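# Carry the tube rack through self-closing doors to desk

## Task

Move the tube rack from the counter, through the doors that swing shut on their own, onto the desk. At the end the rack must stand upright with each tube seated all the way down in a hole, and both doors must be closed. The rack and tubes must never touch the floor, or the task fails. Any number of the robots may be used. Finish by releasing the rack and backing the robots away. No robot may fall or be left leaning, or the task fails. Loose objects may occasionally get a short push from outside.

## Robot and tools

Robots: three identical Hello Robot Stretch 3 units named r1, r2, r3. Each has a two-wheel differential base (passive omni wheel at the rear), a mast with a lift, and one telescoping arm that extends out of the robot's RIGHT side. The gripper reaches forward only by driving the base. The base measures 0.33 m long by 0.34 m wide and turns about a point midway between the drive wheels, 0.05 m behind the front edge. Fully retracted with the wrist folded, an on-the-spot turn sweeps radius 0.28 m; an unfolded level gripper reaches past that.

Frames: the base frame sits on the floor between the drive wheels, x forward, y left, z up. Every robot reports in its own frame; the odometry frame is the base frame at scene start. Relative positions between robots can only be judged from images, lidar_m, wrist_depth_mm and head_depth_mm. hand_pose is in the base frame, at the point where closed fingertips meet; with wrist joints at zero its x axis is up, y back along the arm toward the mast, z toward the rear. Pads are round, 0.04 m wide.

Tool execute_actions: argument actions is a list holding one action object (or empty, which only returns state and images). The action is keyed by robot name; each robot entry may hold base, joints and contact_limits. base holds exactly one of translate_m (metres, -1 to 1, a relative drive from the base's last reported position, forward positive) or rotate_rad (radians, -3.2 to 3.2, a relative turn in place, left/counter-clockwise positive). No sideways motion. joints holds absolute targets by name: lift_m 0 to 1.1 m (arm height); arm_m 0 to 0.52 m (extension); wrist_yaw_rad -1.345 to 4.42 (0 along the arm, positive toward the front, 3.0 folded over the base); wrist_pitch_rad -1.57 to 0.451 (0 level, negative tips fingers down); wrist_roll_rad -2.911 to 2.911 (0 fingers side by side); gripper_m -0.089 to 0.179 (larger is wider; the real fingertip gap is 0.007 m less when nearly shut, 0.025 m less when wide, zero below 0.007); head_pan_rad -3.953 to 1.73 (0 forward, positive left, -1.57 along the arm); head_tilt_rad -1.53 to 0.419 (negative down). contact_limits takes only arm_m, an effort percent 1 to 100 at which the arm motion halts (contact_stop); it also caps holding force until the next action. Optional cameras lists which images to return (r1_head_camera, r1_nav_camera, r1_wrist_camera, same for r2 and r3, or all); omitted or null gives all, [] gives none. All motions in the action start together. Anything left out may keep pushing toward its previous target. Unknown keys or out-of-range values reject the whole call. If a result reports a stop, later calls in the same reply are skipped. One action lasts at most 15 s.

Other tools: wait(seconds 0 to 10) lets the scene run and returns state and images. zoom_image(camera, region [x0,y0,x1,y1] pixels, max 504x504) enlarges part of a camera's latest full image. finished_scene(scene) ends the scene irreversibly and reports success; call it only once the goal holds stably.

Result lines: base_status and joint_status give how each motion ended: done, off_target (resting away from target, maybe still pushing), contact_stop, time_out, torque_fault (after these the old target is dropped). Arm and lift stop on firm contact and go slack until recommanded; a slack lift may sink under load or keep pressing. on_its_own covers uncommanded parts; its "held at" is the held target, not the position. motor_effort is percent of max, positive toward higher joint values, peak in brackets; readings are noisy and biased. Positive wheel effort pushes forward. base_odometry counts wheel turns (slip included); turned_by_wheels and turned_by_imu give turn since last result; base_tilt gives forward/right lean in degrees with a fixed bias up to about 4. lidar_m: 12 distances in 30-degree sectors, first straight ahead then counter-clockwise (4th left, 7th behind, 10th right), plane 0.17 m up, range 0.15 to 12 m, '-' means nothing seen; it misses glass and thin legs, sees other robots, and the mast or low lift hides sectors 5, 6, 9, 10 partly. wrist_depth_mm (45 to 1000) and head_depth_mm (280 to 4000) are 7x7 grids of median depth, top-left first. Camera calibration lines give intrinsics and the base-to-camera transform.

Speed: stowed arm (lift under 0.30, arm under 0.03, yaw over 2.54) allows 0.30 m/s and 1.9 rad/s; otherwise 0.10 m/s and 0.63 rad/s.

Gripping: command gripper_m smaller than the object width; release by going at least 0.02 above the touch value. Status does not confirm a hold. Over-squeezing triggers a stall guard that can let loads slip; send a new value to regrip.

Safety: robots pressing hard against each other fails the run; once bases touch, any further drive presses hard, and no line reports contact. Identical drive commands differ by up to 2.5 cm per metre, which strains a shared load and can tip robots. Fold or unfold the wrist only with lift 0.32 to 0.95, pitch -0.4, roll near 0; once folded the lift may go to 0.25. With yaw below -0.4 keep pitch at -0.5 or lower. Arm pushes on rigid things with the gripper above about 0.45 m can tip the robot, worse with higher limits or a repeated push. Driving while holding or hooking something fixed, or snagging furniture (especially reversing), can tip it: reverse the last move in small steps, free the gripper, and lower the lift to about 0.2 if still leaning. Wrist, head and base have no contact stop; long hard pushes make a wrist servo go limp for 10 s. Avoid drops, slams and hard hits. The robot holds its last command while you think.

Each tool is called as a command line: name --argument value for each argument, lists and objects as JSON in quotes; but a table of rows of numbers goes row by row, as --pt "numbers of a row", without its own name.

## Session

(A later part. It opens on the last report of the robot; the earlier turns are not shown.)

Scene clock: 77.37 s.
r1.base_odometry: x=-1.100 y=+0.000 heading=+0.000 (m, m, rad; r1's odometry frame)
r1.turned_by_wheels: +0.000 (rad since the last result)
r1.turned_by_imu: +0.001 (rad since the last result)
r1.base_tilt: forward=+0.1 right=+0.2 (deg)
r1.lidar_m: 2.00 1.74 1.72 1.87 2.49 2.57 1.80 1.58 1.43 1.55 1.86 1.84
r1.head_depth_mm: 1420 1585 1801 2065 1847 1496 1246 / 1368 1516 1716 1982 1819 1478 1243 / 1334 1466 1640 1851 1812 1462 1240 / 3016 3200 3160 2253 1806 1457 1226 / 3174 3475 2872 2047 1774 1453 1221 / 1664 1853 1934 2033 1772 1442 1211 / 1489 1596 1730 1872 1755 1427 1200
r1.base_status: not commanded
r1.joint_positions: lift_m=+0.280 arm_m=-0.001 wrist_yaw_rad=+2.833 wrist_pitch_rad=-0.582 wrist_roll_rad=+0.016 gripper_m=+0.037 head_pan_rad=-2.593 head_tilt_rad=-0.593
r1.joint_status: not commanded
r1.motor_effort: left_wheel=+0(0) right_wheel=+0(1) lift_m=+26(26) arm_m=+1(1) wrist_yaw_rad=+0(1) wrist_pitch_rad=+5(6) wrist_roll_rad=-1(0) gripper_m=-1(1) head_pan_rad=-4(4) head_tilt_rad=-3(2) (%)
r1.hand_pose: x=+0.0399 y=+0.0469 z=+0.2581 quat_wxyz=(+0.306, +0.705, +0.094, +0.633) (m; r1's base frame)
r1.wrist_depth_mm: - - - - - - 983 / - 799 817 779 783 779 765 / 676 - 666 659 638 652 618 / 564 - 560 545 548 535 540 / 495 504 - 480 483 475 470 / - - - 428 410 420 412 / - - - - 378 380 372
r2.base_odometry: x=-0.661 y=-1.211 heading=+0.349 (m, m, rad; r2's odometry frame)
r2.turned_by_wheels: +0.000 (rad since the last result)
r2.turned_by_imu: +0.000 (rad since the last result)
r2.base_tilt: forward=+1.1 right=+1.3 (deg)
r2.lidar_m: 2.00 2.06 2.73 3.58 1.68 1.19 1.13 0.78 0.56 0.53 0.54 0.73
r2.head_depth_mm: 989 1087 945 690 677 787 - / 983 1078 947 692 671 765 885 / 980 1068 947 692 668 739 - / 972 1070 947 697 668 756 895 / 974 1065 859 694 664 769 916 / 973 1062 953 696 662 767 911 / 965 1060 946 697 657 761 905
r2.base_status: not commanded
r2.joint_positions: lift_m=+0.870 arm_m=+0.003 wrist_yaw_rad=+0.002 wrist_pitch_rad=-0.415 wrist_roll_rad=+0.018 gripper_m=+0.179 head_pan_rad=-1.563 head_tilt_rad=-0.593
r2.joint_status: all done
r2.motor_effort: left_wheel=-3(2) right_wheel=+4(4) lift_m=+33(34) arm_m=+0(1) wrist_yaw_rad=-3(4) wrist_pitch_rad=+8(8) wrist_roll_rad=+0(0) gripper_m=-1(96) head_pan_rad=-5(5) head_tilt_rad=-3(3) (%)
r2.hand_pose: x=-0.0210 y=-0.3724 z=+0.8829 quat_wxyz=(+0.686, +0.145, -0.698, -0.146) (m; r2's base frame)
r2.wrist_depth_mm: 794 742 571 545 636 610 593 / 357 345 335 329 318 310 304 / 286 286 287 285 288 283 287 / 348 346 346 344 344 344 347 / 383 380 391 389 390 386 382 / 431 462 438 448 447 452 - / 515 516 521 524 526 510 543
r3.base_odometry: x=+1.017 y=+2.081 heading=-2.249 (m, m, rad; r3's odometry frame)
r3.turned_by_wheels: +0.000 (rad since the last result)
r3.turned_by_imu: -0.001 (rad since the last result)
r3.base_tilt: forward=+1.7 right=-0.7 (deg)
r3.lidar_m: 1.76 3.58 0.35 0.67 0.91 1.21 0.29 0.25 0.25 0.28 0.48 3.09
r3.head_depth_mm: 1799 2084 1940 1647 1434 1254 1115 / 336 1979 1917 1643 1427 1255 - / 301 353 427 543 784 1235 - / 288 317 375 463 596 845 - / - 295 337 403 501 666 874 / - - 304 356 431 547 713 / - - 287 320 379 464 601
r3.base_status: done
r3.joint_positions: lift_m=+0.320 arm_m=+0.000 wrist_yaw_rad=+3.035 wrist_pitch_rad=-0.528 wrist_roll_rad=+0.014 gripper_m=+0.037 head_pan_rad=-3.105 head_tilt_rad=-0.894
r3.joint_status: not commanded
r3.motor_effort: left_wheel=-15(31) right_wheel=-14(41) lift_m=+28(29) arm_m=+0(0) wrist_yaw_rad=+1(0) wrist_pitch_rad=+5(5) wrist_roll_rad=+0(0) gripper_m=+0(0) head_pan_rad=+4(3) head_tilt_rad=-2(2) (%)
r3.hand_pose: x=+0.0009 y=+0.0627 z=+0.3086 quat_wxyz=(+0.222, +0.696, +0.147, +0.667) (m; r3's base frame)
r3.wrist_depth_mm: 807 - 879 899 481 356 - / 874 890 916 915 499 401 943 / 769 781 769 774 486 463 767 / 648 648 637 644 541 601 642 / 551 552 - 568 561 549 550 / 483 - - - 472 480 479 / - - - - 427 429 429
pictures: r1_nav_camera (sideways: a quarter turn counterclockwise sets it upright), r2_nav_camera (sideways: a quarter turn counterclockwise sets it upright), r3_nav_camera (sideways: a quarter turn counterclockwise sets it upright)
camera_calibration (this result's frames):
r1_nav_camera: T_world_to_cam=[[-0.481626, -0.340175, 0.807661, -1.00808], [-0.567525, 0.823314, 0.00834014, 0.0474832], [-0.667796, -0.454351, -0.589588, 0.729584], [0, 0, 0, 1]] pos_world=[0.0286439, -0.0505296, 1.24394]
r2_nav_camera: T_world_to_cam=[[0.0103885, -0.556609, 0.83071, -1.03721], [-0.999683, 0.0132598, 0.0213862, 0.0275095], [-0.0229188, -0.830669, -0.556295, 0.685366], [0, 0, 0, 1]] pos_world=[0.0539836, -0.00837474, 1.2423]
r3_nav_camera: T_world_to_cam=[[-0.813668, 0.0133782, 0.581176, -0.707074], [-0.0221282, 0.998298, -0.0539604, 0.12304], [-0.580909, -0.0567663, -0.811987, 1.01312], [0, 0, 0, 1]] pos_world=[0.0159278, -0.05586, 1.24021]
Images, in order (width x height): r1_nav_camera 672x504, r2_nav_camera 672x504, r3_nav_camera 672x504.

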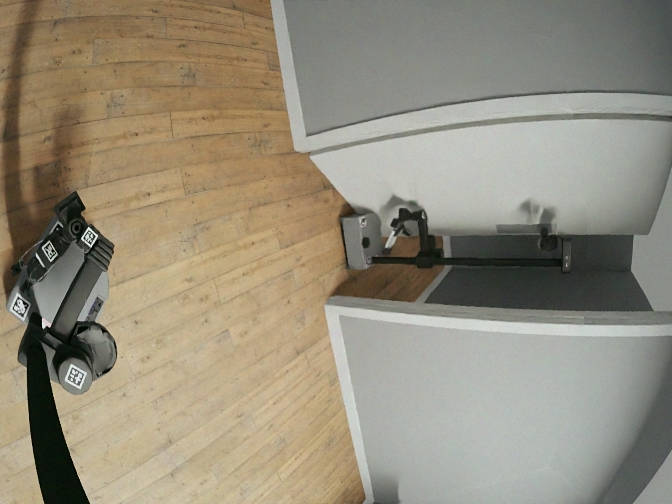

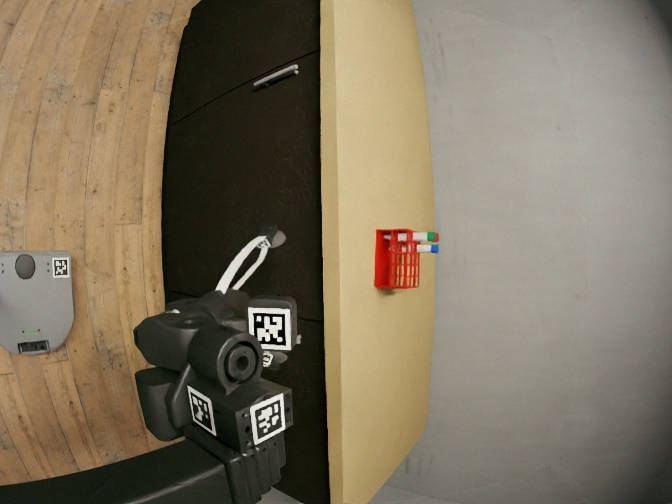

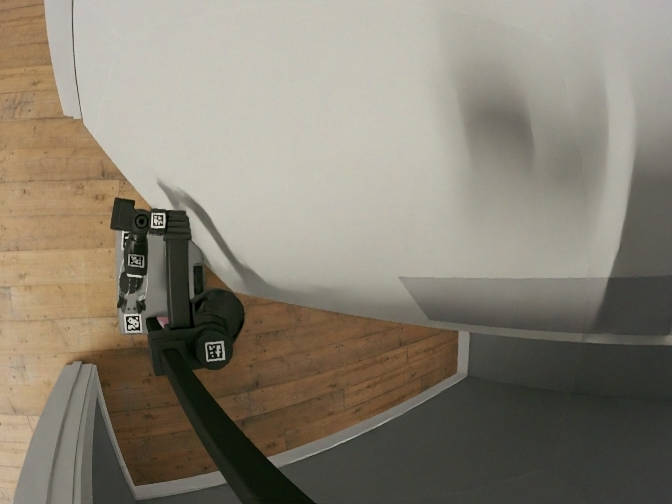

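execute_actions --actions '[{"r3":{"base":{"rotate_rad":0.45}},"r2":{"base":{"translate_m":0.04},"joints":{"wrist_pitch_rad":0.02,"lift_m":0.86}},"r1":{"base":{"translate_m":-0.35}}}]' --cameras '[]'

execute_actions --actions '[{"r3":{"base":{"translate_m":-0.3}},"r2":{"joints":{"arm_m":0.17}},"r1":{"base":{"rotate_rad":0.87},"joints":{"head_pan_rad":-3.1,"head_tilt_rad":-0.8}}}]' --cameras '["r2_wrist_camera","r2_head_camera"]'

execute_actions --actions '[{"r3":{"base":{"rotate_rad":0.45}},"r1":{"base":{"translate_m":-0.5}}}]' --cameras '[]'

execute_actions --actions '[{"r3":{"base":{"translate_m":-0.3}}}]' --cameras '["r3_nav_camera","r1_nav_camera"]'

Scene clock: 90.13 s.
r1.base_odometry: x=-1.450 y=+0.000 heading=+0.000 (m, m, rad; r1's odometry frame)
r1.turned_by_wheels: +0.000 (rad since the last result)
r1.turned_by_imu: +0.002 (rad since the last result)
r1.base_tilt: forward=+0.2 right=+0.2 (deg)
r1.lidar_m: 2.29 1.95 1.94 2.11 2.66 2.25 1.52 1.28 1.30 1.30 2.01 2.12
r1.head_depth_mm: 1199 1341 1529 1752 1837 1490 1245 / 1156 1286 1444 1663 1814 1476 1242 / 1111 1233 1387 1574 1749 1471 1235 / 1074 1181 1316 1495 1677 1458 1223 / 2990 3249 3078 2220 1735 1445 1220 / 2921 3161 3013 1885 1775 1437 1214 / 1327 1695 1754 1774 1703 1427 1209
r1.base_status: done
r1.joint_positions: lift_m=+0.280 arm_m=-0.001 wrist_yaw_rad=+2.833 wrist_pitch_rad=-0.582 wrist_roll_rad=+0.016 gripper_m=+0.037 head_pan_rad=-2.593 head_tilt_rad=-0.593
r1.joint_status: not commanded
r1.motor_effort: left_wheel=-1(10) right_wheel=+1(4) lift_m=+26(26) arm_m=+1(1) wrist_yaw_rad=+0(1) wrist_pitch_rad=+5(5) wrist_roll_rad=-1(1) gripper_m=+0(1) head_pan_rad=-4(4) head_tilt_rad=-3(3) (%)
r1.hand_pose: x=+0.0399 y=+0.0469 z=+0.2581 quat_wxyz=(+0.306, +0.705, +0.094, +0.633) (m; r1's base frame)
r1.wrist_depth_mm: - - - - - - 972 / - 809 829 804 804 777 809 / 674 - 664 648 660 644 638 / 568 - 552 560 556 549 537 / 485 491 - 473 489 479 482 / - - - 426 414 423 421 / - - - - 379 375 371
r2.base_odometry: x=-0.623 y=-1.198 heading=+0.349 (m, m, rad; r2's odometry frame)
r2.turned_by_wheels: +0.000 (rad since the last result)
r2.turned_by_imu: +0.000 (rad since the last result)
r2.base_tilt: forward=+1.1 right=+1.3 (deg)
r2.lidar_m: 1.96 2.02 2.68 3.58 1.73 1.23 1.17 0.78 0.55 0.53 0.54 0.72
r2.head_depth_mm: 984 1077 953 692 661 782 873 / 986 1082 945 692 671 762 882 / 973 1073 951 692 670 - - / 979 1071 737 693 662 754 943 / 972 1064 951 691 642 769 914 / 974 1066 953 693 659 764 905 / 965 1061 950 697 657 760 898
r2.base_status: done
r2.joint_positions: lift_m=+0.860 arm_m=+0.003 wrist_yaw_rad=+0.002 wrist_pitch_rad=-0.002 wrist_roll_rad=+0.018 gripper_m=+0.179 head_pan_rad=-1.563 head_tilt_rad=-0.593
r2.joint_status: all done
r2.motor_effort: left_wheel=-2(4) right_wheel=+4(6) lift_m=+14(27) arm_m=-1(0) wrist_yaw_rad=-2(3) wrist_pitch_rad=+12(11) wrist_roll_rad=+0(0) gripper_m=+0(1) head_pan_rad=-4(4) head_tilt_rad=-4(4) (%)
r2.hand_pose: x=-0.0209 y=-0.4038 z=+0.9746 quat_wxyz=(+0.701, +0.002, -0.713, +0.000) (m; r2's base frame)
r2.wrist_depth_mm: 861 837 870 867 862 854 856 / 880 891 893 871 880 884 888 / 900 934 891 903 908 898 904 / 740 751 726 467 722 727 712 / 372 413 369 367 364 365 401 / 290 295 294 292 292 293 - / 325 326 328 324 325 323 326
r3.base_odometry: x=+1.017 y=+2.081 heading=-1.800 (m, m, rad; r3's odometry frame)
r3.turned_by_wheels: +0.449 (rad since the last result)
r3.turned_by_imu: +0.441 (rad since the last result)
r3.base_tilt: forward=+1.7 right=-0.8 (deg)
r3.lidar_m: 3.52 0.35 0.53 0.90 1.14 0.34 0.27 0.27 0.29 0.44 2.89 1.50
r3.head_depth_mm: - 302 363 462 638 1233 1115 / - 296 345 434 583 883 - / - 289 329 408 537 763 - / - - 314 385 499 710 - / - - 303 365 466 642 911 / - - 298 347 436 590 867 / - - 290 331 411 544 805
r3.base_status: done
r3.joint_positions: lift_m=+0.320 arm_m=+0.000 wrist_yaw_rad=+3.035 wrist_pitch_rad=-0.528 wrist_roll_rad=+0.014 gripper_m=+0.037 head_pan_rad=-3.105 head_tilt_rad=-0.894
r3.joint_status: not commanded
r3.on_its_own: left_wheel is at rest, and its effort (-30) is outside its rest range (-18 to +18)
r3.motor_effort: left_wheel=-30(40) right_wheel=-1(17) lift_m=+28(28) arm_m=+0(0) wrist_yaw_rad=+1(1) wrist_pitch_rad=+5(5) wrist_roll_rad=+0(0) gripper_m=+0(0) head_pan_rad=+3(4) head_tilt_rad=-3(2) (%)
r3.hand_pose: x=+0.0009 y=+0.0627 z=+0.3086 quat_wxyz=(+0.222, +0.696, +0.147, +0.667) (m; r3's base frame)
r3.wrist_depth_mm: - - 986 950 889 800 385 / 978 962 948 953 914 731 336 / 774 781 771 772 774 604 340 / 654 643 646 645 643 557 365 / 551 551 - 564 569 508 409 / 486 - - - 467 481 468 / - - - - 427 427 423
pictures: none
No camera images: the call's "cameras" was empty. Leave "cameras" out to get every camera's image.

Scene clock: 94.10 s.
r1.base_odometry: x=-1.450 y=+0.000 heading=+0.870 (m, m, rad; r1's odometry frame)
r1.turned_by_wheels: +0.870 (rad since the last result)
r1.turned_by_imu: +0.865 (rad since the last result)
r1.base_tilt: forward=+0.2 right=+0.2 (deg)
r1.lidar_m: 1.94 1.98 2.27 2.27 1.79 1.28 1.61 1.30 1.65 2.11 2.17 2.03
r1.head_depth_mm: 2918 1223 1346 1606 1552 1323 1150 / 3016 3147 2293 1698 1533 1311 1147 / 3022 2944 2305 1834 1522 1305 1160 / 3083 1925 2057 1808 1519 1297 1174 / 1696 1836 2034 1810 1504 1287 1129 / 1400 1556 1751 1769 1486 1275 1115 / 1202 1337 1473 1638 1472 1274 1112
r1.base_status: done
r1.joint_positions: lift_m=+0.280 arm_m=-0.001 wrist_yaw_rad=+2.833 wrist_pitch_rad=-0.582 wrist_roll_rad=+0.016 gripper_m=+0.037 head_pan_rad=-3.093 head_tilt_rad=-0.791
r1.joint_status: all done
r1.motor_effort: left_wheel=-4(11) right_wheel=+3(6) lift_m=+26(27) arm_m=+0(0) wrist_yaw_rad=+0(0) wrist_pitch_rad=+6(5) wrist_roll_rad=-1(0) gripper_m=+0(0) head_pan_rad=-4(38) head_tilt_rad=-4(23) (%)
r1.hand_pose: x=+0.0399 y=+0.0469 z=+0.2581 quat_wxyz=(+0.306, +0.705, +0.094, +0.633) (m; r1's base frame)
r1.wrist_depth_mm: - - - - - - 986 / - 812 804 790 784 764 768 / 687 - 657 656 642 641 646 / 563 - 571 549 554 552 530 / 490 494 - 481 497 481 471 / - - - 421 413 417 414 / - - - - 371 376 379
r2.base_odometry: x=-0.623 y=-1.198 heading=+0.349 (m, m, rad; r2's odometry frame)
r2.turned_by_wheels: +0.000 (rad since the last result)
r2.turned_by_imu: +0.000 (rad since the last result)
r2.base_tilt: forward=+1.0 right=+1.3 (deg)
r2.lidar_m: 1.96 2.02 2.69 3.58 1.74 1.23 1.17 0.78 0.56 0.53 0.54 0.73
r2.head_depth_mm: 983 1084 949 705 - - 939 / 978 1078 948 720 - 829 929 / 975 1072 948 746 - 813 923 / 974 1071 739 717 678 790 922 / 972 1066 952 668 664 767 916 / 966 1064 953 692 660 767 910 / 960 1064 953 696 656 759 899
r2.base_status: not commanded
r2.joint_positions: lift_m=+0.860 arm_m=+0.170 wrist_yaw_rad=+0.001 wrist_pitch_rad=-0.001 wrist_roll_rad=+0.018 gripper_m=+0.179 head_pan_rad=-1.563 head_tilt_rad=-0.593
r2.joint_status: all done
r2.motor_effort: left_wheel=-2(2) right_wheel=+4(4) lift_m=+15(15) arm_m=+2(4) wrist_yaw_rad=-2(2) wrist_pitch_rad=+11(12) wrist_roll_rad=+0(0) gripper_m=-1(0) head_pan_rad=-5(4) head_tilt_rad=-3(3) (%)
r2.hand_pose: x=-0.0212 y=-0.5709 z=+0.9749 quat_wxyz=(+0.701, +0.001, -0.713, +0.000) (m; r2's base frame)
r2.wrist_depth_mm: 692 719 704 689 695 701 691 / 726 723 708 722 709 709 718 / 723 744 736 734 749 742 748 / 748 760 622 509 708 700 700 / 370 416 307 300 332 362 398 / 267 233 247 246 245 236 - / 181 185 185 185 185 185 174
r3.base_odometry: x=+1.086 y=+2.373 heading=-1.800 (m, m, rad; r3's odometry frame)
r3.turned_by_wheels: +0.000 (rad since the last result)
r3.turned_by_imu: -0.001 (rad since the last result)
r3.base_tilt: forward=+1.9 right=-0.7 (deg)
r3.lidar_m: 0.66 0.62 1.01 1.02 1.29 1.81 0.29 0.25 0.25 0.29 0.50 1.72
r3.head_depth_mm: 1628 1841 1945 1648 1429 1250 1112 / 1577 1893 1953 1646 1418 1253 - / 302 348 422 559 1370 1256 - / 286 313 371 457 590 834 - / - 293 334 400 498 661 876 / - - 303 355 430 547 720 / - - 287 319 379 467 606
r3.base_status: done
r3.joint_positions: lift_m=+0.320 arm_m=+0.000 wrist_yaw_rad=+3.035 wrist_pitch_rad=-0.528 wrist_roll_rad=+0.014 gripper_m=+0.037 head_pan_rad=-3.105 head_tilt_rad=-0.894
r3.joint_status: not commanded
r3.motor_effort: left_wheel=-14(32) right_wheel=-6(34) lift_m=+28(28) arm_m=+0(0) wrist_yaw_rad=+0(1) wrist_pitch_rad=+5(5) wrist_roll_rad=+0(0) gripper_m=+0(0) head_pan_rad=+3(4) head_tilt_rad=-2(2) (%)
r3.hand_pose: x=+0.0009 y=+0.0627 z=+0.3086 quat_wxyz=(+0.222, +0.696, +0.147, +0.667) (m; r3's base frame)
r3.wrist_depth_mm: - - - - 975 923 836 / 987 967 957 958 967 960 877 / 775 773 775 766 762 775 729 / 646 653 636 643 637 645 640 / 552 555 - 568 561 546 549 / 485 - - - 467 481 476 / - - - - 425 425 424
pictures: r2_head_camera (sideways: a quarter turn clockwise sets it upright), r2_wrist_camera
camera_calibration (this result's frames):
r2_head_camera: T_world_to_cam=[[0.0219335, 0.543502, -0.839121, 1.11281], [0.999538, -0.0296017, 0.00695337, -0.0151753], [-0.0210603, -0.838886, -0.5439, 0.661945], [0, 0, 0, 1]] pos_world=[0.00470121, -0.0499695, 1.29392]
r2_wrist_camera: T_world_to_cam=[[-0.999453, -0.0304378, -0.012932, -0.0214321], [0.00689789, 0.190571, -0.981649, 1.09222], [0.0323437, -0.981201, -0.190257, -0.212965], [0, 0, 0, 1]] pos_world=[-0.0220663, -0.417759, 1.03138]
Images, in order (width x height): r2_head_camera 896x504, r2_wrist_camera 644x364.

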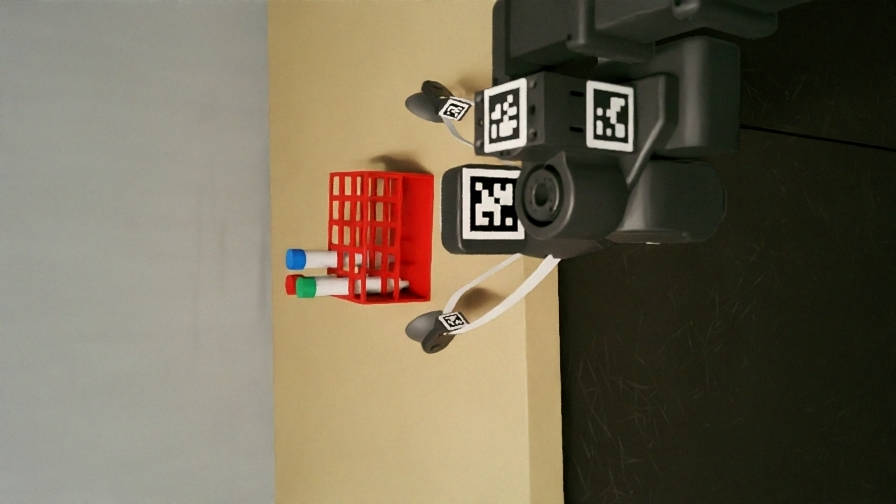

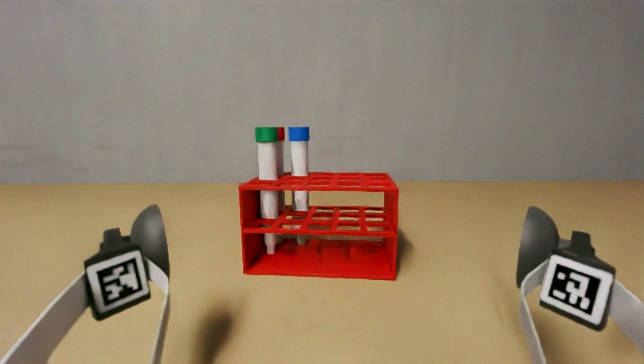

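Scene clock: 97.33 s.
r1.base_odometry: x=-1.773 y=-0.382 heading=+0.870 (m, m, rad; r1's odometry frame)
r1.turned_by_wheels: +0.000 (rad since the last result)
r1.turned_by_imu: +0.001 (rad since the last result)
r1.base_tilt: forward=+0.2 right=+0.1 (deg)
r1.lidar_m: 2.43 2.50 2.45 2.17 1.05 0.81 1.26 0.88 0.98 2.14 2.19 2.55
r1.head_depth_mm: 2541 2774 2355 1761 1161 1315 1155 / 2614 2863 2328 1843 1537 1310 1144 / 2653 2888 2298 1842 1528 1300 1158 / 2654 1494 1796 1720 1511 1296 1171 / 1444 1577 1454 1668 1500 1291 1131 / 1182 1303 1464 1640 1488 1278 1121 / 1000 1090 1200 1322 1417 1267 1109
r1.base_status: done
r1.joint_positions: lift_m=+0.280 arm_m=-0.001 wrist_yaw_rad=+2.833 wrist_pitch_rad=-0.582 wrist_roll_rad=+0.016 gripper_m=+0.037 head_pan_rad=-3.093 head_tilt_rad=-0.791
r1.joint_status: not commanded
r1.motor_effort: left_wheel=-4(13) right_wheel=+3(5) lift_m=+26(26) arm_m=+0(0) wrist_yaw_rad=+1(1) wrist_pitch_rad=+5(6) wrist_roll_rad=-1(1) gripper_m=-1(0) head_pan_rad=-4(4) head_tilt_rad=-4(5) (%)
r1.hand_pose: x=+0.0399 y=+0.0469 z=+0.2581 quat_wxyz=(+0.306, +0.705, +0.094, +0.633) (m; r1's base frame)
r1.wrist_depth_mm: - - - - - - 986 / - 822 797 806 794 792 787 / 671 - 675 642 655 634 640 / 557 - 562 550 550 545 550 / 483 506 - 481 476 471 466 / - - - 421 412 417 418 / - - - - 383 374 373
r2.base_odometry: x=-0.623 y=-1.198 heading=+0.349 (m, m, rad; r2's odometry frame)
r2.turned_by_wheels: +0.000 (rad since the last result)
r2.turned_by_imu: +0.000 (rad since the last result)
r2.base_tilt: forward=+1.1 right=+1.4 (deg)
r2.lidar_m: 1.96 2.02 2.68 3.59 1.74 1.23 1.17 0.78 0.55 0.53 0.54 0.72
r2.head_depth_mm: 985 1081 945 705 - - 939 / 980 1079 948 721 - 827 932 / 977 1073 947 745 - 814 924 / 974 1072 739 716 677 788 917 / 971 1069 948 670 662 766 910 / 965 1067 952 695 658 765 902 / 964 1054 952 695 655 761 899
r2.base_status: not commanded
r2.joint_positions: lift_m=+0.860 arm_m=+0.170 wrist_yaw_rad=+0.001 wrist_pitch_rad=-0.001 wrist_roll_rad=+0.018 gripper_m=+0.179 head_pan_rad=-1.563 head_tilt_rad=-0.593
r2.joint_status: not commanded
r2.motor_effort: left_wheel=-2(2) right_wheel=+4(4) lift_m=+15(15) arm_m=+2(2) wrist_yaw_rad=-1(1) wrist_pitch_rad=+11(11) wrist_roll_rad=+0(0) gripper_m=+0(1) head_pan_rad=-4(5) head_tilt_rad=-3(3) (%)
r2.hand_pose: x=-0.0212 y=-0.5709 z=+0.9749 quat_wxyz=(+0.701, +0.001, -0.713, +0.000) (m; r2's base frame)
r2.wrist_depth_mm: 702 685 688 694 697 696 684 / 727 724 724 717 707 718 717 / 750 726 740 726 739 744 726 / 759 748 610 525 714 704 707 / 372 417 309 299 334 364 396 / 269 232 247 245 245 237 - / 181 186 185 185 183 183 174
r3.base_odometry: x=+1.086 y=+2.373 heading=-1.351 (m, m, rad; r3's odometry frame)
r3.turned_by_wheels: +0.449 (rad since the last result)
r3.turned_by_imu: +0.441 (rad since the last result)
r3.base_tilt: forward=+1.7 right=-0.8 (deg)
r3.lidar_m: 0.62 1.01 1.01 1.22 1.85 0.34 0.27 0.27 0.30 0.46 1.27 1.23
r3.head_depth_mm: - 299 355 453 632 1257 1119 / - 294 341 428 573 860 - / - 289 327 404 533 754 - / - - 312 384 496 706 - / - - 303 365 466 647 917 / - - 298 348 439 593 877 / - - 289 332 414 550 823
r3.base_status: done
r3.joint_positions: lift_m=+0.320 arm_m=+0.000 wrist_yaw_rad=+3.035 wrist_pitch_rad=-0.528 wrist_roll_rad=+0.014 gripper_m=+0.037 head_pan_rad=-3.105 head_tilt_rad=-0.894
r3.joint_status: not commanded
r3.on_its_own: left_wheel is at rest, and its effort (-23) is outside its rest range (-18 to +18)
r3.motor_effort: left_wheel=-23(32) right_wheel=+3(17) lift_m=+29(28) arm_m=+0(0) wrist_yaw_rad=+0(1) wrist_pitch_rad=+5(5) wrist_roll_rad=+0(0) gripper_m=+0(0) head_pan_rad=+3(3) head_tilt_rad=-2(2) (%)
r3.hand_pose: x=+0.0009 y=+0.0627 z=+0.3086 quat_wxyz=(+0.222, +0.696, +0.147, +0.667) (m; r3's base frame)
r3.wrist_depth_mm: - - - - - 926 801 / 985 968 976 963 977 915 845 / 779 769 767 768 769 772 765 / 649 646 639 645 638 643 630 / 555 549 - 568 561 552 545 / 487 - - - 472 479 481 / - - - - 429 422 431
pictures: none
No camera images: the call's "cameras" was empty. Leave "cameras" out to get every camera's image.

Scene clock: 101.30 s.
r1.base_odometry: x=-1.773 y=-0.382 heading=+0.870 (m, m, rad; r1's odometry frame)
r1.turned_by_wheels: +0.000 (rad since the last result)
r1.turned_by_imu: +0.001 (rad since the last result)
r1.base_tilt: forward=+0.1 right=+0.1 (deg)
r1.lidar_m: 2.43 2.50 2.45 2.17 1.06 0.81 1.48 0.87 0.98 2.13 2.20 2.55
r1.head_depth_mm: 2545 2786 2364 1759 1166 1319 1149 / 2602 2850 2311 1844 1534 1313 1142 / 2683 2894 2297 1830 1528 1306 1165 / 2698 2897 2293 1820 1518 1295 1173 / 2621 2764 2102 1793 1505 1288 1126 / 2614 2793 1813 1739 1492 1280 1121 / 1462 1487 1519 1554 1447 1265 1118
r1.base_status: not commanded
r1.joint_positions: lift_m=+0.280 arm_m=-0.001 wrist_yaw_rad=+2.833 wrist_pitch_rad=-0.582 wrist_roll_rad=+0.016 gripper_m=+0.037 head_pan_rad=-3.093 head_tilt_rad=-0.791
r1.joint_status: not commanded
r1.motor_effort: left_wheel=-3(4) right_wheel=+3(3) lift_m=+26(26) arm_m=+0(0) wrist_yaw_rad=-1(1) wrist_pitch_rad=+5(6) wrist_roll_rad=-1(1) gripper_m=-1(0) head_pan_rad=-4(4) head_tilt_rad=-4(4) (%)
r1.hand_pose: x=+0.0399 y=+0.0469 z=+0.2581 quat_wxyz=(+0.306, +0.705, +0.094, +0.633) (m; r1's base frame)
r1.wrist_depth_mm: - - - - - - 979 / - 828 814 780 804 780 770 / 668 - 649 650 646 628 627 / 561 - 566 547 557 558 545 / 493 502 - 482 491 467 471 / - - - 420 407 417 415 / - - - - 375 371 371
r2.base_odometry: x=-0.623 y=-1.198 heading=+0.349 (m, m, rad; r2's odometry frame)
r2.turned_by_wheels: +0.000 (rad since the last result)
r2.turned_by_imu: +0.000 (rad since the last result)
r2.base_tilt: forward=+1.1 right=+1.3 (deg)
r2.lidar_m: 1.96 2.01 2.67 3.59 1.74 1.23 1.17 0.78 0.56 0.53 0.54 0.72
r2.head_depth_mm: 981 1075 951 706 - - 935 / 980 1074 948 721 - 828 931 / 978 1075 946 744 - 813 926 / 973 1067 740 718 678 790 919 / 966 1062 954 670 662 767 916 / 965 1065 951 694 659 763 906 / 966 1059 953 695 656 761 899
r2.base_status: not commanded
r2.joint_positions: lift_m=+0.860 arm_m=+0.170 wrist_yaw_rad=+0.001 wrist_pitch_rad=-0.001 wrist_roll_rad=+0.018 gripper_m=+0.179 head_pan_rad=-1.563 head_tilt_rad=-0.593
r2.joint_status: not commanded
r2.motor_effort: left_wheel=-2(2) right_wheel=+4(4) lift_m=+15(15) arm_m=+2(2) wrist_yaw_rad=-1(2) wrist_pitch_rad=+11(11) wrist_roll_rad=+0(0) gripper_m=+0(1) head_pan_rad=-5(4) head_tilt_rad=-3(3) (%)
r2.hand_pose: x=-0.0212 y=-0.5709 z=+0.9749 quat_wxyz=(+0.701, +0.001, -0.713, +0.000) (m; r2's base frame)
r2.wrist_depth_mm: 690 688 688 711 694 696 688 / 708 739 724 728 723 726 722 / 729 745 721 736 742 737 741 / 753 756 623 511 709 704 697 / 376 413 307 300 331 360 401 / 265 233 246 247 244 234 - / 182 185 185 184 184 184 174
r3.base_odometry: x=+1.020 y=+2.666 heading=-1.351 (m, m, rad; r3's odometry frame)
r3.turned_by_wheels: +0.000 (rad since the last result)
r3.turned_by_imu: -0.001 (rad since the last result)
r3.base_tilt: forward=+1.7 right=-0.8 (deg)
r3.lidar_m: 0.92 1.23 1.24 1.49 1.65 1.56 0.29 0.25 0.25 0.30 0.54 1.46
r3.head_depth_mm: 1230 1484 1803 1648 1422 1252 1116 / 1127 1336 1642 1650 1425 1262 - / 294 340 424 1582 1392 1260 - / - 307 363 444 577 816 - / - 290 326 391 492 657 878 / - - 300 352 428 546 731 / - - 287 319 379 470 620
r3.base_status: done
r3.joint_positions: lift_m=+0.320 arm_m=+0.000 wrist_yaw_rad=+3.035 wrist_pitch_rad=-0.528 wrist_roll_rad=+0.014 gripper_m=+0.037 head_pan_rad=-3.105 head_tilt_rad=-0.894
r3.joint_status: not commanded
r3.motor_effort: left_wheel=-10(25) right_wheel=-1(26) lift_m=+29(28) arm_m=+0(0) wrist_yaw_rad=+1(0) wrist_pitch_rad=+5(5) wrist_roll_rad=+0(0) gripper_m=+0(0) head_pan_rad=+3(3) head_tilt_rad=-2(3) (%)
r3.hand_pose: x=+0.0009 y=+0.0627 z=+0.3086 quat_wxyz=(+0.222, +0.696, +0.147, +0.667) (m; r3's base frame)
r3.wrist_depth_mm: - - - - - - 959 / 975 976 961 964 967 951 953 / 768 770 770 774 758 769 770 / 647 642 649 646 636 645 647 / 548 551 - 562 571 549 552 / 487 - - - 470 480 479 / - - - - 428 429 431
pictures: r1_nav_camera (sideways: a quarter turn counterclockwise sets it upright), r3_nav_camera (sideways: a quarter turn counterclockwise sets it upright)
camera_calibration (this result's frames):
r1_nav_camera: T_world_to_cam=[[-0.732688, -0.0745892, 0.676465, -0.835553], [-0.103641, 0.994611, -0.00258612, 0.058879], [-0.672626, -0.0720044, -0.736471, 0.920668], [0, 0, 0, 1]] pos_world=[0.0131685, -0.0545927, 1.24342]
r3_nav_camera: T_world_to_cam=[[-0.813668, 0.0133782, 0.581176, -0.707074], [-0.0221282, 0.998298, -0.0539604, 0.12304], [-0.580909, -0.0567663, -0.811987, 1.01312], [0, 0, 0, 1]] pos_world=[0.0159278, -0.05586, 1.24021]
Images, in order (width x height): r1_nav_camera 672x504, r3_nav_camera 672x504.

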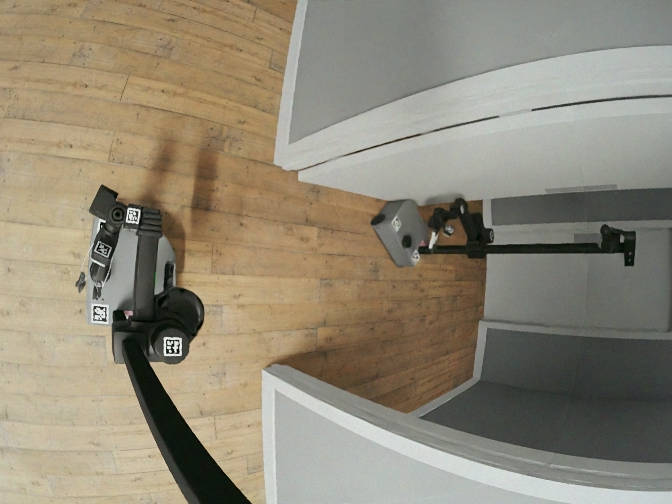

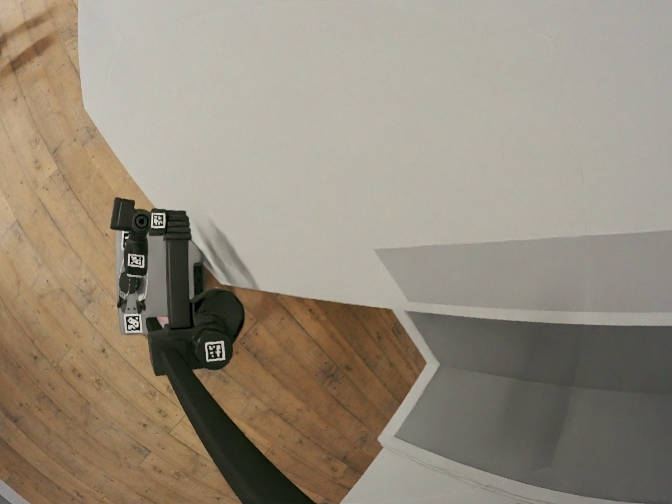

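execute_actions --actions '[{"r3":{"base":{"rotate_rad":0.45}},"r1":{"base":{"rotate_rad":-0.15}},"r2":{"base":{"translate_m":0.045},"joints":{"wrist_yaw_rad":-0.1,"lift_m":0.85,"arm_m":0.2}}}]' --cameras '[]'

execute_actions --actions '[{"r3":{"base":{"translate_m":-0.2}},"r1":{"base":{"translate_m":-0.6}},"r2":{"joints":{"arm_m":0.23}}}]' --cameras '["r2_wrist_camera","r2_head_camera","r1_nav_camera"]'

Scene clock: 111.83 s.
r1.base_odometry: x=-1.773 y=-0.382 heading=+0.720 (m, m, rad; r1's odometry frame)
r1.turned_by_wheels: -0.150 (rad since the last result)
r1.turned_by_imu: -0.148 (rad since the last result)
r1.base_tilt: forward=+0.2 right=+0.1 (deg)
r1.lidar_m: 2.43 2.45 2.45 2.17 1.27 0.81 2.31 0.91 0.87 1.65 2.15 2.59
r1.head_depth_mm: 1928 804 863 1014 1282 1315 1150 / 2480 2548 2312 1097 1253 1313 1147 / 2669 2912 2286 1828 1522 1296 1163 / 2660 2907 2261 1821 1512 1295 1178 / 2654 2925 2253 1797 1503 1287 1123 / 2636 2825 2207 1752 1487 1277 1116 / 2525 1593 1750 1674 1480 1270 1114
r1.base_status: done
r1.joint_positions: lift_m=+0.280 arm_m=-0.001 wrist_yaw_rad=+2.833 wrist_pitch_rad=-0.582 wrist_roll_rad=+0.016 gripper_m=+0.037 head_pan_rad=-3.093 head_tilt_rad=-0.791
r1.joint_status: not commanded
r1.motor_effort: left_wheel=+4(8) right_wheel=-2(3) lift_m=+26(26) arm_m=+0(0) wrist_yaw_rad=+0(1) wrist_pitch_rad=+5(6) wrist_roll_rad=-1(1) gripper_m=+0(1) head_pan_rad=-4(4) head_tilt_rad=-5(4) (%)
r1.hand_pose: x=+0.0399 y=+0.0469 z=+0.2581 quat_wxyz=(+0.306, +0.705, +0.094, +0.633) (m; r1's base frame)
r1.wrist_depth_mm: - - - - - - 985 / - 809 810 803 805 765 768 / 663 - 645 667 634 649 631 / 566 - 544 551 544 541 547 / 497 495 - 478 484 472 476 / - - - 429 410 417 412 / - - - - 379 378 376
r2.base_odometry: x=-0.581 y=-1.182 heading=+0.349 (m, m, rad; r2's odometry frame)
r2.turned_by_wheels: +0.000 (rad since the last result)
r2.turned_by_imu: +0.000 (rad since the last result)
r2.base_tilt: forward=+1.1 right=+1.3 (deg)
r2.lidar_m: 1.92 1.97 2.63 3.58 1.80 1.28 1.22 0.78 0.55 0.53 0.54 0.72
r2.head_depth_mm: 982 1075 950 719 - 801 934 / 979 1078 948 747 - 815 928 / 973 1068 950 745 - 799 920 / 975 1071 902 723 663 779 916 / 971 1065 952 696 657 764 908 / 970 1055 952 695 655 760 903 / 962 1059 949 695 654 756 899
r2.base_status: done
r2.joint_positions: lift_m=+0.850 arm_m=+0.200 wrist_yaw_rad=-0.098 wrist_pitch_rad=-0.001 wrist_roll_rad=+0.018 gripper_m=+0.179 head_pan_rad=-1.563 head_tilt_rad=-0.593
r2.joint_status: all done
r2.motor_effort: left_wheel=-3(5) right_wheel=+3(7) lift_m=+15(15) arm_m=+2(2) wrist_yaw_rad=-2(3) wrist_pitch_rad=+11(11) wrist_roll_rad=+0(0) gripper_m=+0(0) head_pan_rad=-5(5) head_tilt_rad=-3(4) (%)
r2.hand_pose: x=-0.0465 y=-0.5997 z=+0.9649 quat_wxyz=(+0.700, -0.034, -0.712, -0.035) (m; r2's base frame)
r2.wrist_depth_mm: 627 630 641 654 683 703 735 / 635 652 682 686 709 730 753 / 647 662 685 711 731 755 771 / 667 694 560 277 549 645 643 / 345 380 310 270 278 334 366 / 243 212 226 224 226 216 - / 166 171 170 168 168 168 160
r3.base_odometry: x=+1.020 y=+2.666 heading=-0.901 (m, m, rad; r3's odometry frame)
r3.turned_by_wheels: +0.450 (rad since the last result)
r3.turned_by_imu: +0.443 (rad since the last result)
r3.base_tilt: forward=+1.8 right=-0.8 (deg)
r3.lidar_m: 1.24 1.23 1.43 1.65 1.65 0.33 0.27 0.27 0.30 0.49 1.48 0.92
r3.head_depth_mm: - 296 346 437 645 1253 1112 / - 290 334 416 558 853 - / - 287 322 398 523 739 - / - - 310 381 494 702 - / - - 302 365 467 649 936 / - - 298 350 443 604 903 / - - 291 336 421 565 858
r3.base_status: done
r3.joint_positions: lift_m=+0.320 arm_m=+0.000 wrist_yaw_rad=+3.035 wrist_pitch_rad=-0.528 wrist_roll_rad=+0.014 gripper_m=+0.037 head_pan_rad=-3.105 head_tilt_rad=-0.894
r3.joint_status: not commanded
r3.motor_effort: left_wheel=-16(30) right_wheel=+4(12) lift_m=+28(28) arm_m=+0(1) wrist_yaw_rad=+1(1) wrist_pitch_rad=+5(5) wrist_roll_rad=+0(0) gripper_m=+0(0) head_pan_rad=+4(5) head_tilt_rad=-3(3) (%)
r3.hand_pose: x=+0.0009 y=+0.0627 z=+0.3086 quat_wxyz=(+0.222, +0.696, +0.147, +0.667) (m; r3's base frame)
r3.wrist_depth_mm: - - - - - - - / 975 945 972 951 953 963 940 / 769 770 773 755 768 771 763 / 647 647 643 644 649 633 633 / 557 554 - 569 562 545 551 / 483 - - - 469 482 480 / - - - - 425 428 425
pictures: none
No camera images: the call's "cameras" was empty. Leave "cameras" out to get every camera's image.

Scene clock: 118.13 s.
r1.base_odometry: x=-2.224 y=-0.778 heading=+0.720 (m, m, rad; r1's odometry frame)
r1.turned_by_wheels: +0.000 (rad since the last result)
r1.turned_by_imu: +0.002 (rad since the last result)
r1.base_tilt: forward=+0.2 right=+0.1 (deg)
r1.lidar_m: 3.01 3.02 2.70 2.11 0.32 0.34 2.05 1.04 0.65 0.63 2.26 2.72
r1.head_depth_mm: 1735 1768 1804 1757 1539 1319 639 / 2108 2267 2187 1847 1539 1314 1127 / 2162 2467 2277 1829 1522 1301 1155 / 2135 2415 2269 1817 1510 1295 1179 / 2165 2487 2243 1811 1512 1289 1127 / 2138 2445 2203 1779 1495 1286 1119 / 2130 2394 2198 1765 1482 1269 1117
r1.base_status: done
r1.joint_positions: lift_m=+0.280 arm_m=-0.001 wrist_yaw_rad=+2.833 wrist_pitch_rad=-0.582 wrist_roll_rad=+0.016 gripper_m=+0.037 head_pan_rad=-3.093 head_tilt_rad=-0.791
r1.joint_status: not commanded
r1.motor_effort: left_wheel=+3(8) right_wheel=-2(6) lift_m=+26(26) arm_m=+1(1) wrist_yaw_rad=-1(1) wrist_pitch_rad=+5(6) wrist_roll_rad=-1(1) gripper_m=-1(1) head_pan_rad=-4(5) head_tilt_rad=-4(5) (%)
r1.hand_pose: x=+0.0399 y=+0.0469 z=+0.2581 quat_wxyz=(+0.306, +0.705, +0.094, +0.633) (m; r1's base frame)
r1.wrist_depth_mm: - - - - - - 980 / - 807 801 789 806 787 773 / 313 - 656 651 628 643 648 / 342 - 558 552 548 552 537 / 369 411 - 473 489 468 469 / - - - 422 409 422 414 / - - - - 376 374 379
r2.base_odometry: x=-0.581 y=-1.182 heading=+0.349 (m, m, rad; r2's odometry frame)
r2.turned_by_wheels: +0.000 (rad since the last result)
r2.turned_by_imu: +0.000 (rad since the last result)
r2.base_tilt: forward=+1.1 right=+1.4 (deg)
r2.lidar_m: 1.91 1.97 2.62 3.60 1.80 1.28 1.22 0.78 0.55 0.53 0.54 0.72
r2.head_depth_mm: 981 1078 947 722 - 790 935 / 974 1069 947 - - 792 928 / 975 1074 950 - - 774 920 / 971 1065 902 718 660 770 916 / 966 1060 950 680 658 762 910 / 964 1059 953 694 655 758 907 / 965 1058 951 695 651 756 897
r2.base_status: not commanded
r2.joint_positions: lift_m=+0.850 arm_m=+0.230 wrist_yaw_rad=-0.098 wrist_pitch_rad=-0.001 wrist_roll_rad=+0.018 gripper_m=+0.179 head_pan_rad=-1.563 head_tilt_rad=-0.593
r2.joint_status: all done
r2.motor_effort: left_wheel=-2(2) right_wheel=+3(3) lift_m=+15(15) arm_m=+3(2) wrist_yaw_rad=-2(3) wrist_pitch_rad=+11(11) wrist_roll_rad=+0(0) gripper_m=+0(0) head_pan_rad=-4(4) head_tilt_rad=-4(4) (%)
r2.hand_pose: x=-0.0466 y=-0.6297 z=+0.9649 quat_wxyz=(+0.700, -0.034, -0.712, -0.035) (m; r2's base frame)
r2.wrist_depth_mm: 602 608 631 641 667 668 707 / 617 623 637 662 679 699 718 / 635 639 668 673 699 717 754 / 636 655 559 248 477 658 635 / 342 379 287 243 216 332 366 / 242 212 218 219 215 217 - / 166 170 170 169 168 168 159
r3.base_odometry: x=+0.916 y=+2.798 heading=-0.940 (m, m, rad; r3's odometry frame)
r3.turned_by_wheels: -0.039 (rad since the last result)
r3.turned_by_imu: -0.008 (rad since the last result)
r3.base_tilt: forward=+1.7 right=-0.8 (deg)
r3.lidar_m: 1.39 1.39 1.59 1.61 1.48 0.84 0.28 0.26 0.27 0.36 1.05 1.07
r3.head_depth_mm: 294 342 943 1186 1400 1253 1119 / - 313 381 498 1367 1255 - / - 297 353 441 588 864 - / - 290 329 402 523 742 - / - - 308 372 470 640 893 / - - 296 344 427 563 788 / - - 287 321 392 503 703
r3.base_status: translate_m time_out (by the wheels' count: -0.1678 of -0.2000)
r3.joint_positions: lift_m=+0.320 arm_m=+0.000 wrist_yaw_rad=+3.036 wrist_pitch_rad=-0.529 wrist_roll_rad=+0.014 gripper_m=+0.037 head_pan_rad=-3.104 head_tilt_rad=-0.894
r3.joint_status: not commanded
r3.motor_effort: left_wheel=-6(100) right_wheel=-3(100) lift_m=+26(28) arm_m=+0(0) wrist_yaw_rad=+0(1) wrist_pitch_rad=+5(6) wrist_roll_rad=+0(0) gripper_m=+0(0) head_pan_rad=+2(4) head_tilt_rad=-3(3) (%)
r3.hand_pose: x=+0.0008 y=+0.0626 z=+0.3086 quat_wxyz=(+0.222, +0.696, +0.147, +0.667) (m; r3's base frame)
r3.wrist_depth_mm: - - - - - - - / 956 968 962 957 960 958 953 / 774 778 756 777 774 764 761 / 647 640 643 637 645 638 631 / 554 554 - 561 567 551 543 / 486 - - - 471 481 476 / - - - - 425 428 426
pictures: r1_nav_camera (sideways: a quarter turn counterclockwise sets it upright), r2_head_camera (sideways: a quarter turn clockwise sets it upright), r2_wrist_camera
camera_calibration (this result's frames):
r1_nav_camera: T_world_to_cam=[[-0.732778, -0.0744931, 0.676378, -0.83544], [-0.103505, 0.994626, -0.00259261, 0.0588866], [-0.67255, -0.0719085, -0.73655, 0.920771], [0, 0, 0, 1]] pos_world=[0.0131679, -0.0545934, 1.24342]
r2_head_camera: T_world_to_cam=[[0.0219335, 0.543502, -0.839121, 1.11281], [0.999538, -0.0296018, 0.00695337, -0.0151753], [-0.0210604, -0.838886, -0.5439, 0.661945], [0, 0, 0, 1]] pos_world=[0.0047012, -0.0499695, 1.29392]
r2_wrist_camera: T_world_to_cam=[[-0.997552, 0.0687289, -0.0129294, 0.0138034], [0.0257358, 0.188863, -0.981666, 1.09361], [-0.0650269, -0.979595, -0.19017, -0.275307], [0, 0, 0, 1]] pos_world=[-0.0322776, -0.47718, 1.02138]
Images, in order (width x height): r1_nav_camera 672x504, r2_head_camera 896x504, r2_wrist_camera 644x364.

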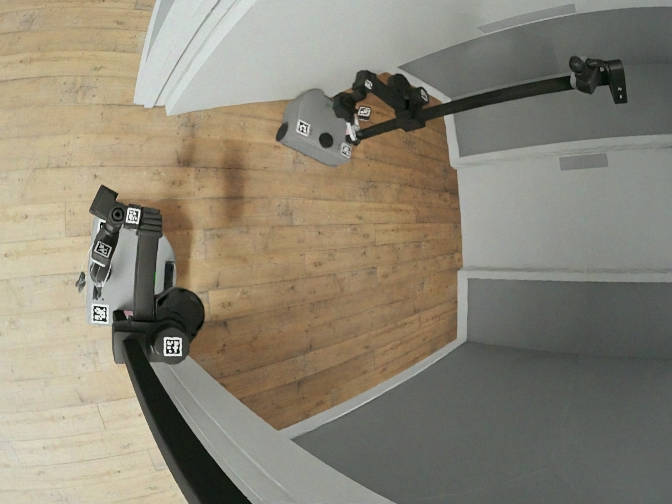

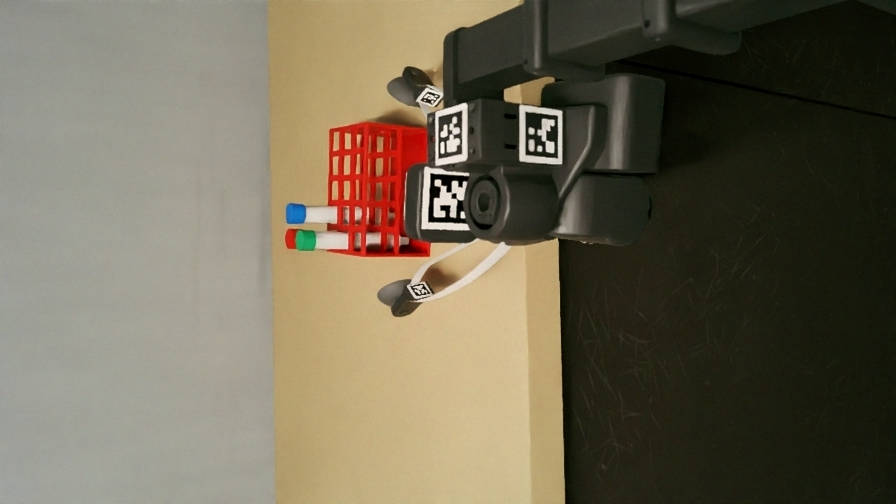

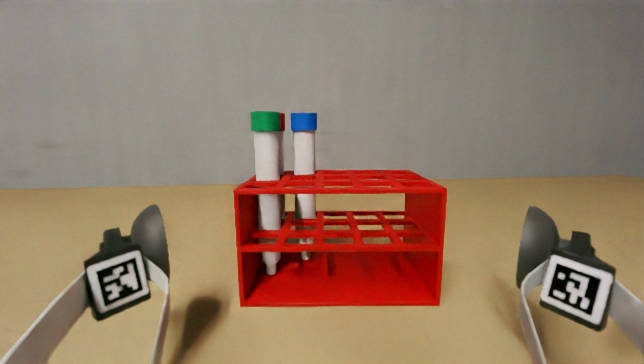

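execute_actions --actions '[{"r1":{"base":{"rotate_rad":0.08}},"r2":{"base":{"translate_m":-0.008},"joints":{"arm_m":0.3,"lift_m":0.845}}}]' --cameras '["r2_wrist_camera"]'

execute_actions --actions '[{"r1":{"base":{"translate_m":-0.6}},"r2":{"joints":{"gripper_m":0.13}}}]' --cameras '["r2_wrist_camera","r1_nav_camera"]'

Scene clock: 126.77 s.
r1.base_odometry: x=-2.224 y=-0.778 heading=+0.800 (m, m, rad; r1's odometry frame)
r1.turned_by_wheels: +0.080 (rad since the last result)
r1.turned_by_imu: +0.081 (rad since the last result)
r1.base_tilt: forward=+0.2 right=+0.2 (deg)
r1.lidar_m: 3.01 3.05 2.69 0.83 0.32 0.38 2.46 1.04 0.64 0.63 2.28 2.89
r1.head_depth_mm: 2064 2092 2086 1857 1546 1320 693 / 2130 2425 2320 1864 1529 1312 1145 / 2116 2423 2305 1837 1524 1302 1166 / 2196 2480 2259 1809 1509 1293 1172 / 2176 2484 2229 1793 1504 1286 1130 / 2162 2470 2218 1786 1490 1271 1117 / 2099 2404 2186 1769 1472 1271 1112
r1.base_status: done
r1.joint_positions: lift_m=+0.280 arm_m=-0.001 wrist_yaw_rad=+2.833 wrist_pitch_rad=-0.582 wrist_roll_rad=+0.016 gripper_m=+0.037 head_pan_rad=-3.093 head_tilt_rad=-0.791
r1.joint_status: not commanded
r1.motor_effort: left_wheel=-4(8) right_wheel=+3(3) lift_m=+26(26) arm_m=+1(1) wrist_yaw_rad=+0(0) wrist_pitch_rad=+5(5) wrist_roll_rad=-1(1) gripper_m=+0(0) head_pan_rad=-4(4) head_tilt_rad=-5(5) (%)
r1.hand_pose: x=+0.0399 y=+0.0469 z=+0.2581 quat_wxyz=(+0.306, +0.705, +0.094, +0.633) (m; r1's base frame)
r1.wrist_depth_mm: - 913 - - - - 988 / - 785 798 795 786 776 774 / 317 - 666 661 650 643 630 / 352 - 561 552 555 544 544 / 400 406 - 478 490 472 468 / - - - 420 417 412 415 / - - - - 378 374 369
r2.base_odometry: x=-0.589 y=-1.185 heading=+0.349 (m, m, rad; r2's odometry frame)
r2.turned_by_wheels: +0.000 (rad since the last result)
r2.turned_by_imu: +0.000 (rad since the last result)
r2.base_tilt: forward=+1.0 right=+1.3 (deg)
r2.lidar_m: 1.92 1.98 2.63 3.59 1.80 1.28 1.21 0.78 0.55 0.53 0.54 0.72
r2.head_depth_mm: 978 1079 944 720 - 819 935 / 978 1072 946 - 695 775 928 / 976 1070 951 - 694 774 919 / 971 1072 901 667 676 768 914 / 964 1064 947 696 660 764 905 / 962 1063 947 695 656 757 902 / 960 1056 947 693 653 755 897
r2.base_status: done
r2.joint_positions: lift_m=+0.845 arm_m=+0.300 wrist_yaw_rad=-0.099 wrist_pitch_rad=-0.001 wrist_roll_rad=+0.018 gripper_m=+0.179 head_pan_rad=-1.563 head_tilt_rad=-0.593
r2.joint_status: all done
r2.motor_effort: left_wheel=-2(5) right_wheel=+3(4) lift_m=+15(15) arm_m=+3(4) wrist_yaw_rad=-1(1) wrist_pitch_rad=+11(11) wrist_roll_rad=+0(0) gripper_m=+0(0) head_pan_rad=-5(4) head_tilt_rad=-3(3) (%)
r2.hand_pose: x=-0.0467 y=-0.6996 z=+0.9600 quat_wxyz=(+0.700, -0.035, -0.712, -0.035) (m; r2's base frame)
r2.wrist_depth_mm: 536 539 564 572 585 609 620 / 546 550 572 595 596 623 647 / 565 578 171 606 622 643 666 / 560 586 150 181 512 621 614 / 325 362 150 180 179 129 347 / 232 121 144 145 144 134 - / 158 162 149 157 156 147 152
r3.base_odometry: x=+0.916 y=+2.798 heading=-0.940 (m, m, rad; r3's odometry frame)
r3.turned_by_wheels: +0.000 (rad since the last result)
r3.turned_by_imu: +0.001 (rad since the last result)
r3.base_tilt: forward=+1.7 right=-0.7 (deg)
r3.lidar_m: 1.39 1.39 1.59 1.61 1.47 0.83 0.28 0.26 0.27 0.36 1.05 1.06
r3.head_depth_mm: 294 343 944 1190 1399 1248 1117 / - 313 381 496 1368 1252 - / - 297 352 440 588 864 - / - 290 329 404 523 741 - / - - 308 372 471 641 896 / - - 296 345 428 563 790 / - - 287 321 392 502 705
r3.base_status: not commanded
r3.joint_positions: lift_m=+0.320 arm_m=+0.000 wrist_yaw_rad=+3.036 wrist_pitch_rad=-0.529 wrist_roll_rad=+0.014 gripper_m=+0.037 head_pan_rad=-3.104 head_tilt_rad=-0.894
r3.joint_status: not commanded
r3.motor_effort: left_wheel=-6(6) right_wheel=-2(3) lift_m=+26(26) arm_m=+0(0) wrist_yaw_rad=+0(1) wrist_pitch_rad=+5(5) wrist_roll_rad=+0(0) gripper_m=+0(0) head_pan_rad=+3(2) head_tilt_rad=-1(2) (%)
r3.hand_pose: x=+0.0008 y=+0.0626 z=+0.3086 quat_wxyz=(+0.222, +0.696, +0.147, +0.667) (m; r3's base frame)
r3.wrist_depth_mm: - - - - - - - / 973 974 954 945 979 955 958 / 772 763 766 783 758 771 765 / 642 643 646 644 646 638 633 / 556 554 - 570 567 551 541 / 487 - - - 469 480 477 / - - - - 427 427 426
pictures: r2_wrist_camera
camera_calibration (this result's frames):
r2_wrist_camera: T_world_to_cam=[[-0.997512, 0.0692949, -0.0129287, 0.0188013], [0.0258403, 0.188821, -0.981671, 1.10191], [-0.0655836, -0.979564, -0.190142, -0.344852], [0, 0, 0, 1]] pos_world=[-0.0323357, -0.547171, 1.01638]
Images, in order (width x height): r2_wrist_camera 644x364.

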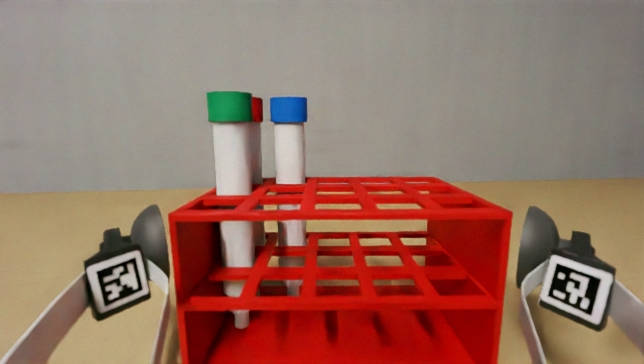

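Scene clock: 130.40 s.
r1.base_odometry: x=-2.642 y=-1.208 heading=+0.800 (m, m, rad; r1's odometry frame)
r1.turned_by_wheels: +0.000 (rad since the last result)
r1.turned_by_imu: +0.001 (rad since the last result)
r1.base_tilt: forward=+0.2 right=+0.1 (deg)
r1.lidar_m: 3.60 0.41 0.44 0.82 0.83 1.05 1.88 1.98 0.63 0.71 0.71 2.97
r1.head_depth_mm: 1638 1826 1932 1817 1548 1323 1146 / 1628 1839 2107 1848 1535 1310 1147 / 1626 1833 2093 1821 1518 1304 1161 / 1678 1879 2104 1820 1517 1294 1172 / 1660 1907 2100 1794 1501 1296 1131 / 1657 1885 2102 1776 1501 1280 1116 / 1649 1882 2076 1764 1474 1271 1114
r1.base_status: done
r1.joint_positions: lift_m=+0.280 arm_m=-0.001 wrist_yaw_rad=+2.833 wrist_pitch_rad=-0.582 wrist_roll_rad=+0.016 gripper_m=+0.037 head_pan_rad=-3.093 head_tilt_rad=-0.791
r1.joint_status: not commanded
r1.motor_effort: left_wheel=-3(13) right_wheel=+3(5) lift_m=+26(26) arm_m=+1(0) wrist_yaw_rad=+1(0) wrist_pitch_rad=+6(5) wrist_roll_rad=-1(0) gripper_m=+0(0) head_pan_rad=-4(4) head_tilt_rad=-4(4) (%)
r1.hand_pose: x=+0.0398 y=+0.0469 z=+0.2581 quat_wxyz=(+0.306, +0.705, +0.094, +0.633) (m; r1's base frame)
r1.wrist_depth_mm: - 726 801 813 560 387 395 / - 765 784 783 588 421 726 / 661 - 642 647 602 474 640 / 565 - 567 554 550 531 533 / 491 507 - 482 493 467 469 / - - - 431 410 422 423 / - - - - 379 376 374
r2.base_odometry: x=-0.589 y=-1.185 heading=+0.349 (m, m, rad; r2's odometry frame)
r2.turned_by_wheels: +0.000 (rad since the last result)
r2.turned_by_imu: +0.000 (rad since the last result)
r2.base_tilt: forward=+1.1 right=+1.3 (deg)
r2.lidar_m: 1.93 1.98 2.64 3.59 1.79 1.27 1.21 0.78 0.56 0.53 0.54 0.72
r2.head_depth_mm: 986 1080 945 721 - 818 937 / 977 1073 948 - 694 777 930 / 973 1073 949 - 692 773 924 / 975 1068 736 667 674 770 917 / 967 1061 948 692 659 763 907 / 969 1061 947 695 657 762 904 / 964 1056 953 694 653 757 898
r2.base_status: not commanded
r2.joint_positions: lift_m=+0.845 arm_m=+0.300 wrist_yaw_rad=-0.099 wrist_pitch_rad=-0.001 wrist_roll_rad=+0.018 gripper_m=+0.130 head_pan_rad=-1.563 head_tilt_rad=-0.593
r2.joint_status: all done
r2.motor_effort: left_wheel=-2(2) right_wheel=+3(3) lift_m=+15(15) arm_m=+2(3) wrist_yaw_rad=-1(2) wrist_pitch_rad=+11(11) wrist_roll_rad=+0(0) gripper_m=-7(97) head_pan_rad=-5(5) head_tilt_rad=-3(4) (%)
r2.hand_pose: x=-0.0467 y=-0.6997 z=+0.9600 quat_wxyz=(+0.700, -0.035, -0.712, -0.035) (m; r2's base frame)
r2.wrist_depth_mm: 527 541 557 577 589 606 620 / 549 563 572 595 609 627 644 / 554 571 578 607 625 643 664 / 570 587 160 184 453 601 612 / 325 358 161 199 212 143 311 / 217 232 156 184 152 133 212 / 171 162 156 157 157 153 160
r3.base_odometry: x=+0.916 y=+2.798 heading=-0.940 (m, m, rad; r3's odometry frame)
r3.turned_by_wheels: +0.000 (rad since the last result)
r3.turned_by_imu: +0.001 (rad since the last result)
r3.base_tilt: forward=+1.7 right=-0.7 (deg)
r3.lidar_m: 0.65 1.39 1.60 1.61 1.47 0.84 0.28 0.26 0.27 0.36 4.00 0.64
r3.head_depth_mm: 293 343 947 1196 1401 1256 1114 / - 314 382 497 1379 1255 - / - 297 352 440 588 867 - / - 290 329 404 523 743 - / - - 308 372 470 638 894 / - - 296 344 428 563 786 / - - 287 321 392 503 704
r3.base_status: not commanded
r3.joint_positions: lift_m=+0.320 arm_m=+0.000 wrist_yaw_rad=+3.036 wrist_pitch_rad=-0.529 wrist_roll_rad=+0.014 gripper_m=+0.037 head_pan_rad=-3.104 head_tilt_rad=-0.894
r3.joint_status: not commanded
r3.motor_effort: left_wheel=-6(6) right_wheel=-3(2) lift_m=+26(26) arm_m=+0(0) wrist_yaw_rad=+0(0) wrist_pitch_rad=+5(5) wrist_roll_rad=+0(0) gripper_m=+0(0) head_pan_rad=+2(2) head_tilt_rad=-1(2) (%)
r3.hand_pose: x=+0.0008 y=+0.0626 z=+0.3086 quat_wxyz=(+0.222, +0.696, +0.147, +0.667) (m; r3's base frame)
r3.wrist_depth_mm: - - - - - - - / 950 965 961 978 954 955 957 / 767 781 757 772 767 781 767 / 653 648 638 639 640 642 634 / 554 551 - 565 565 553 548 / 484 - - - 469 484 481 / - - - - 427 428 428
pictures: r1_nav_camera (sideways: a quarter turn counterclockwise sets it upright), r2_wrist_camera
camera_calibration (this result's frames):
r1_nav_camera: T_world_to_cam=[[-0.732817, -0.0744878, 0.676336, -0.835385], [-0.103495, 0.994627, -0.00259577, 0.0588906], [-0.672509, -0.0718999, -0.736588, 0.920821], [0, 0, 0, 1]] pos_world=[0.0131707, -0.0545933, 1.24342]
r2_wrist_camera: T_world_to_cam=[[-0.997512, 0.0693008, -0.0129288, 0.0188048], [0.0258416, 0.188821, -0.981671, 1.10191], [-0.0655894, -0.979563, -0.190142, -0.344863], [0, 0, 0, 1]] pos_world=[-0.0323364, -0.547182, 1.01638]
Images, in order (width x height): r1_nav_camera 672x504, r2_wrist_camera 644x364.

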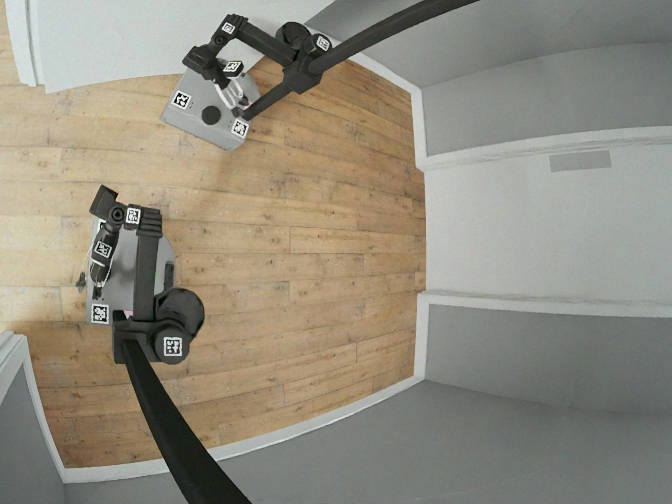

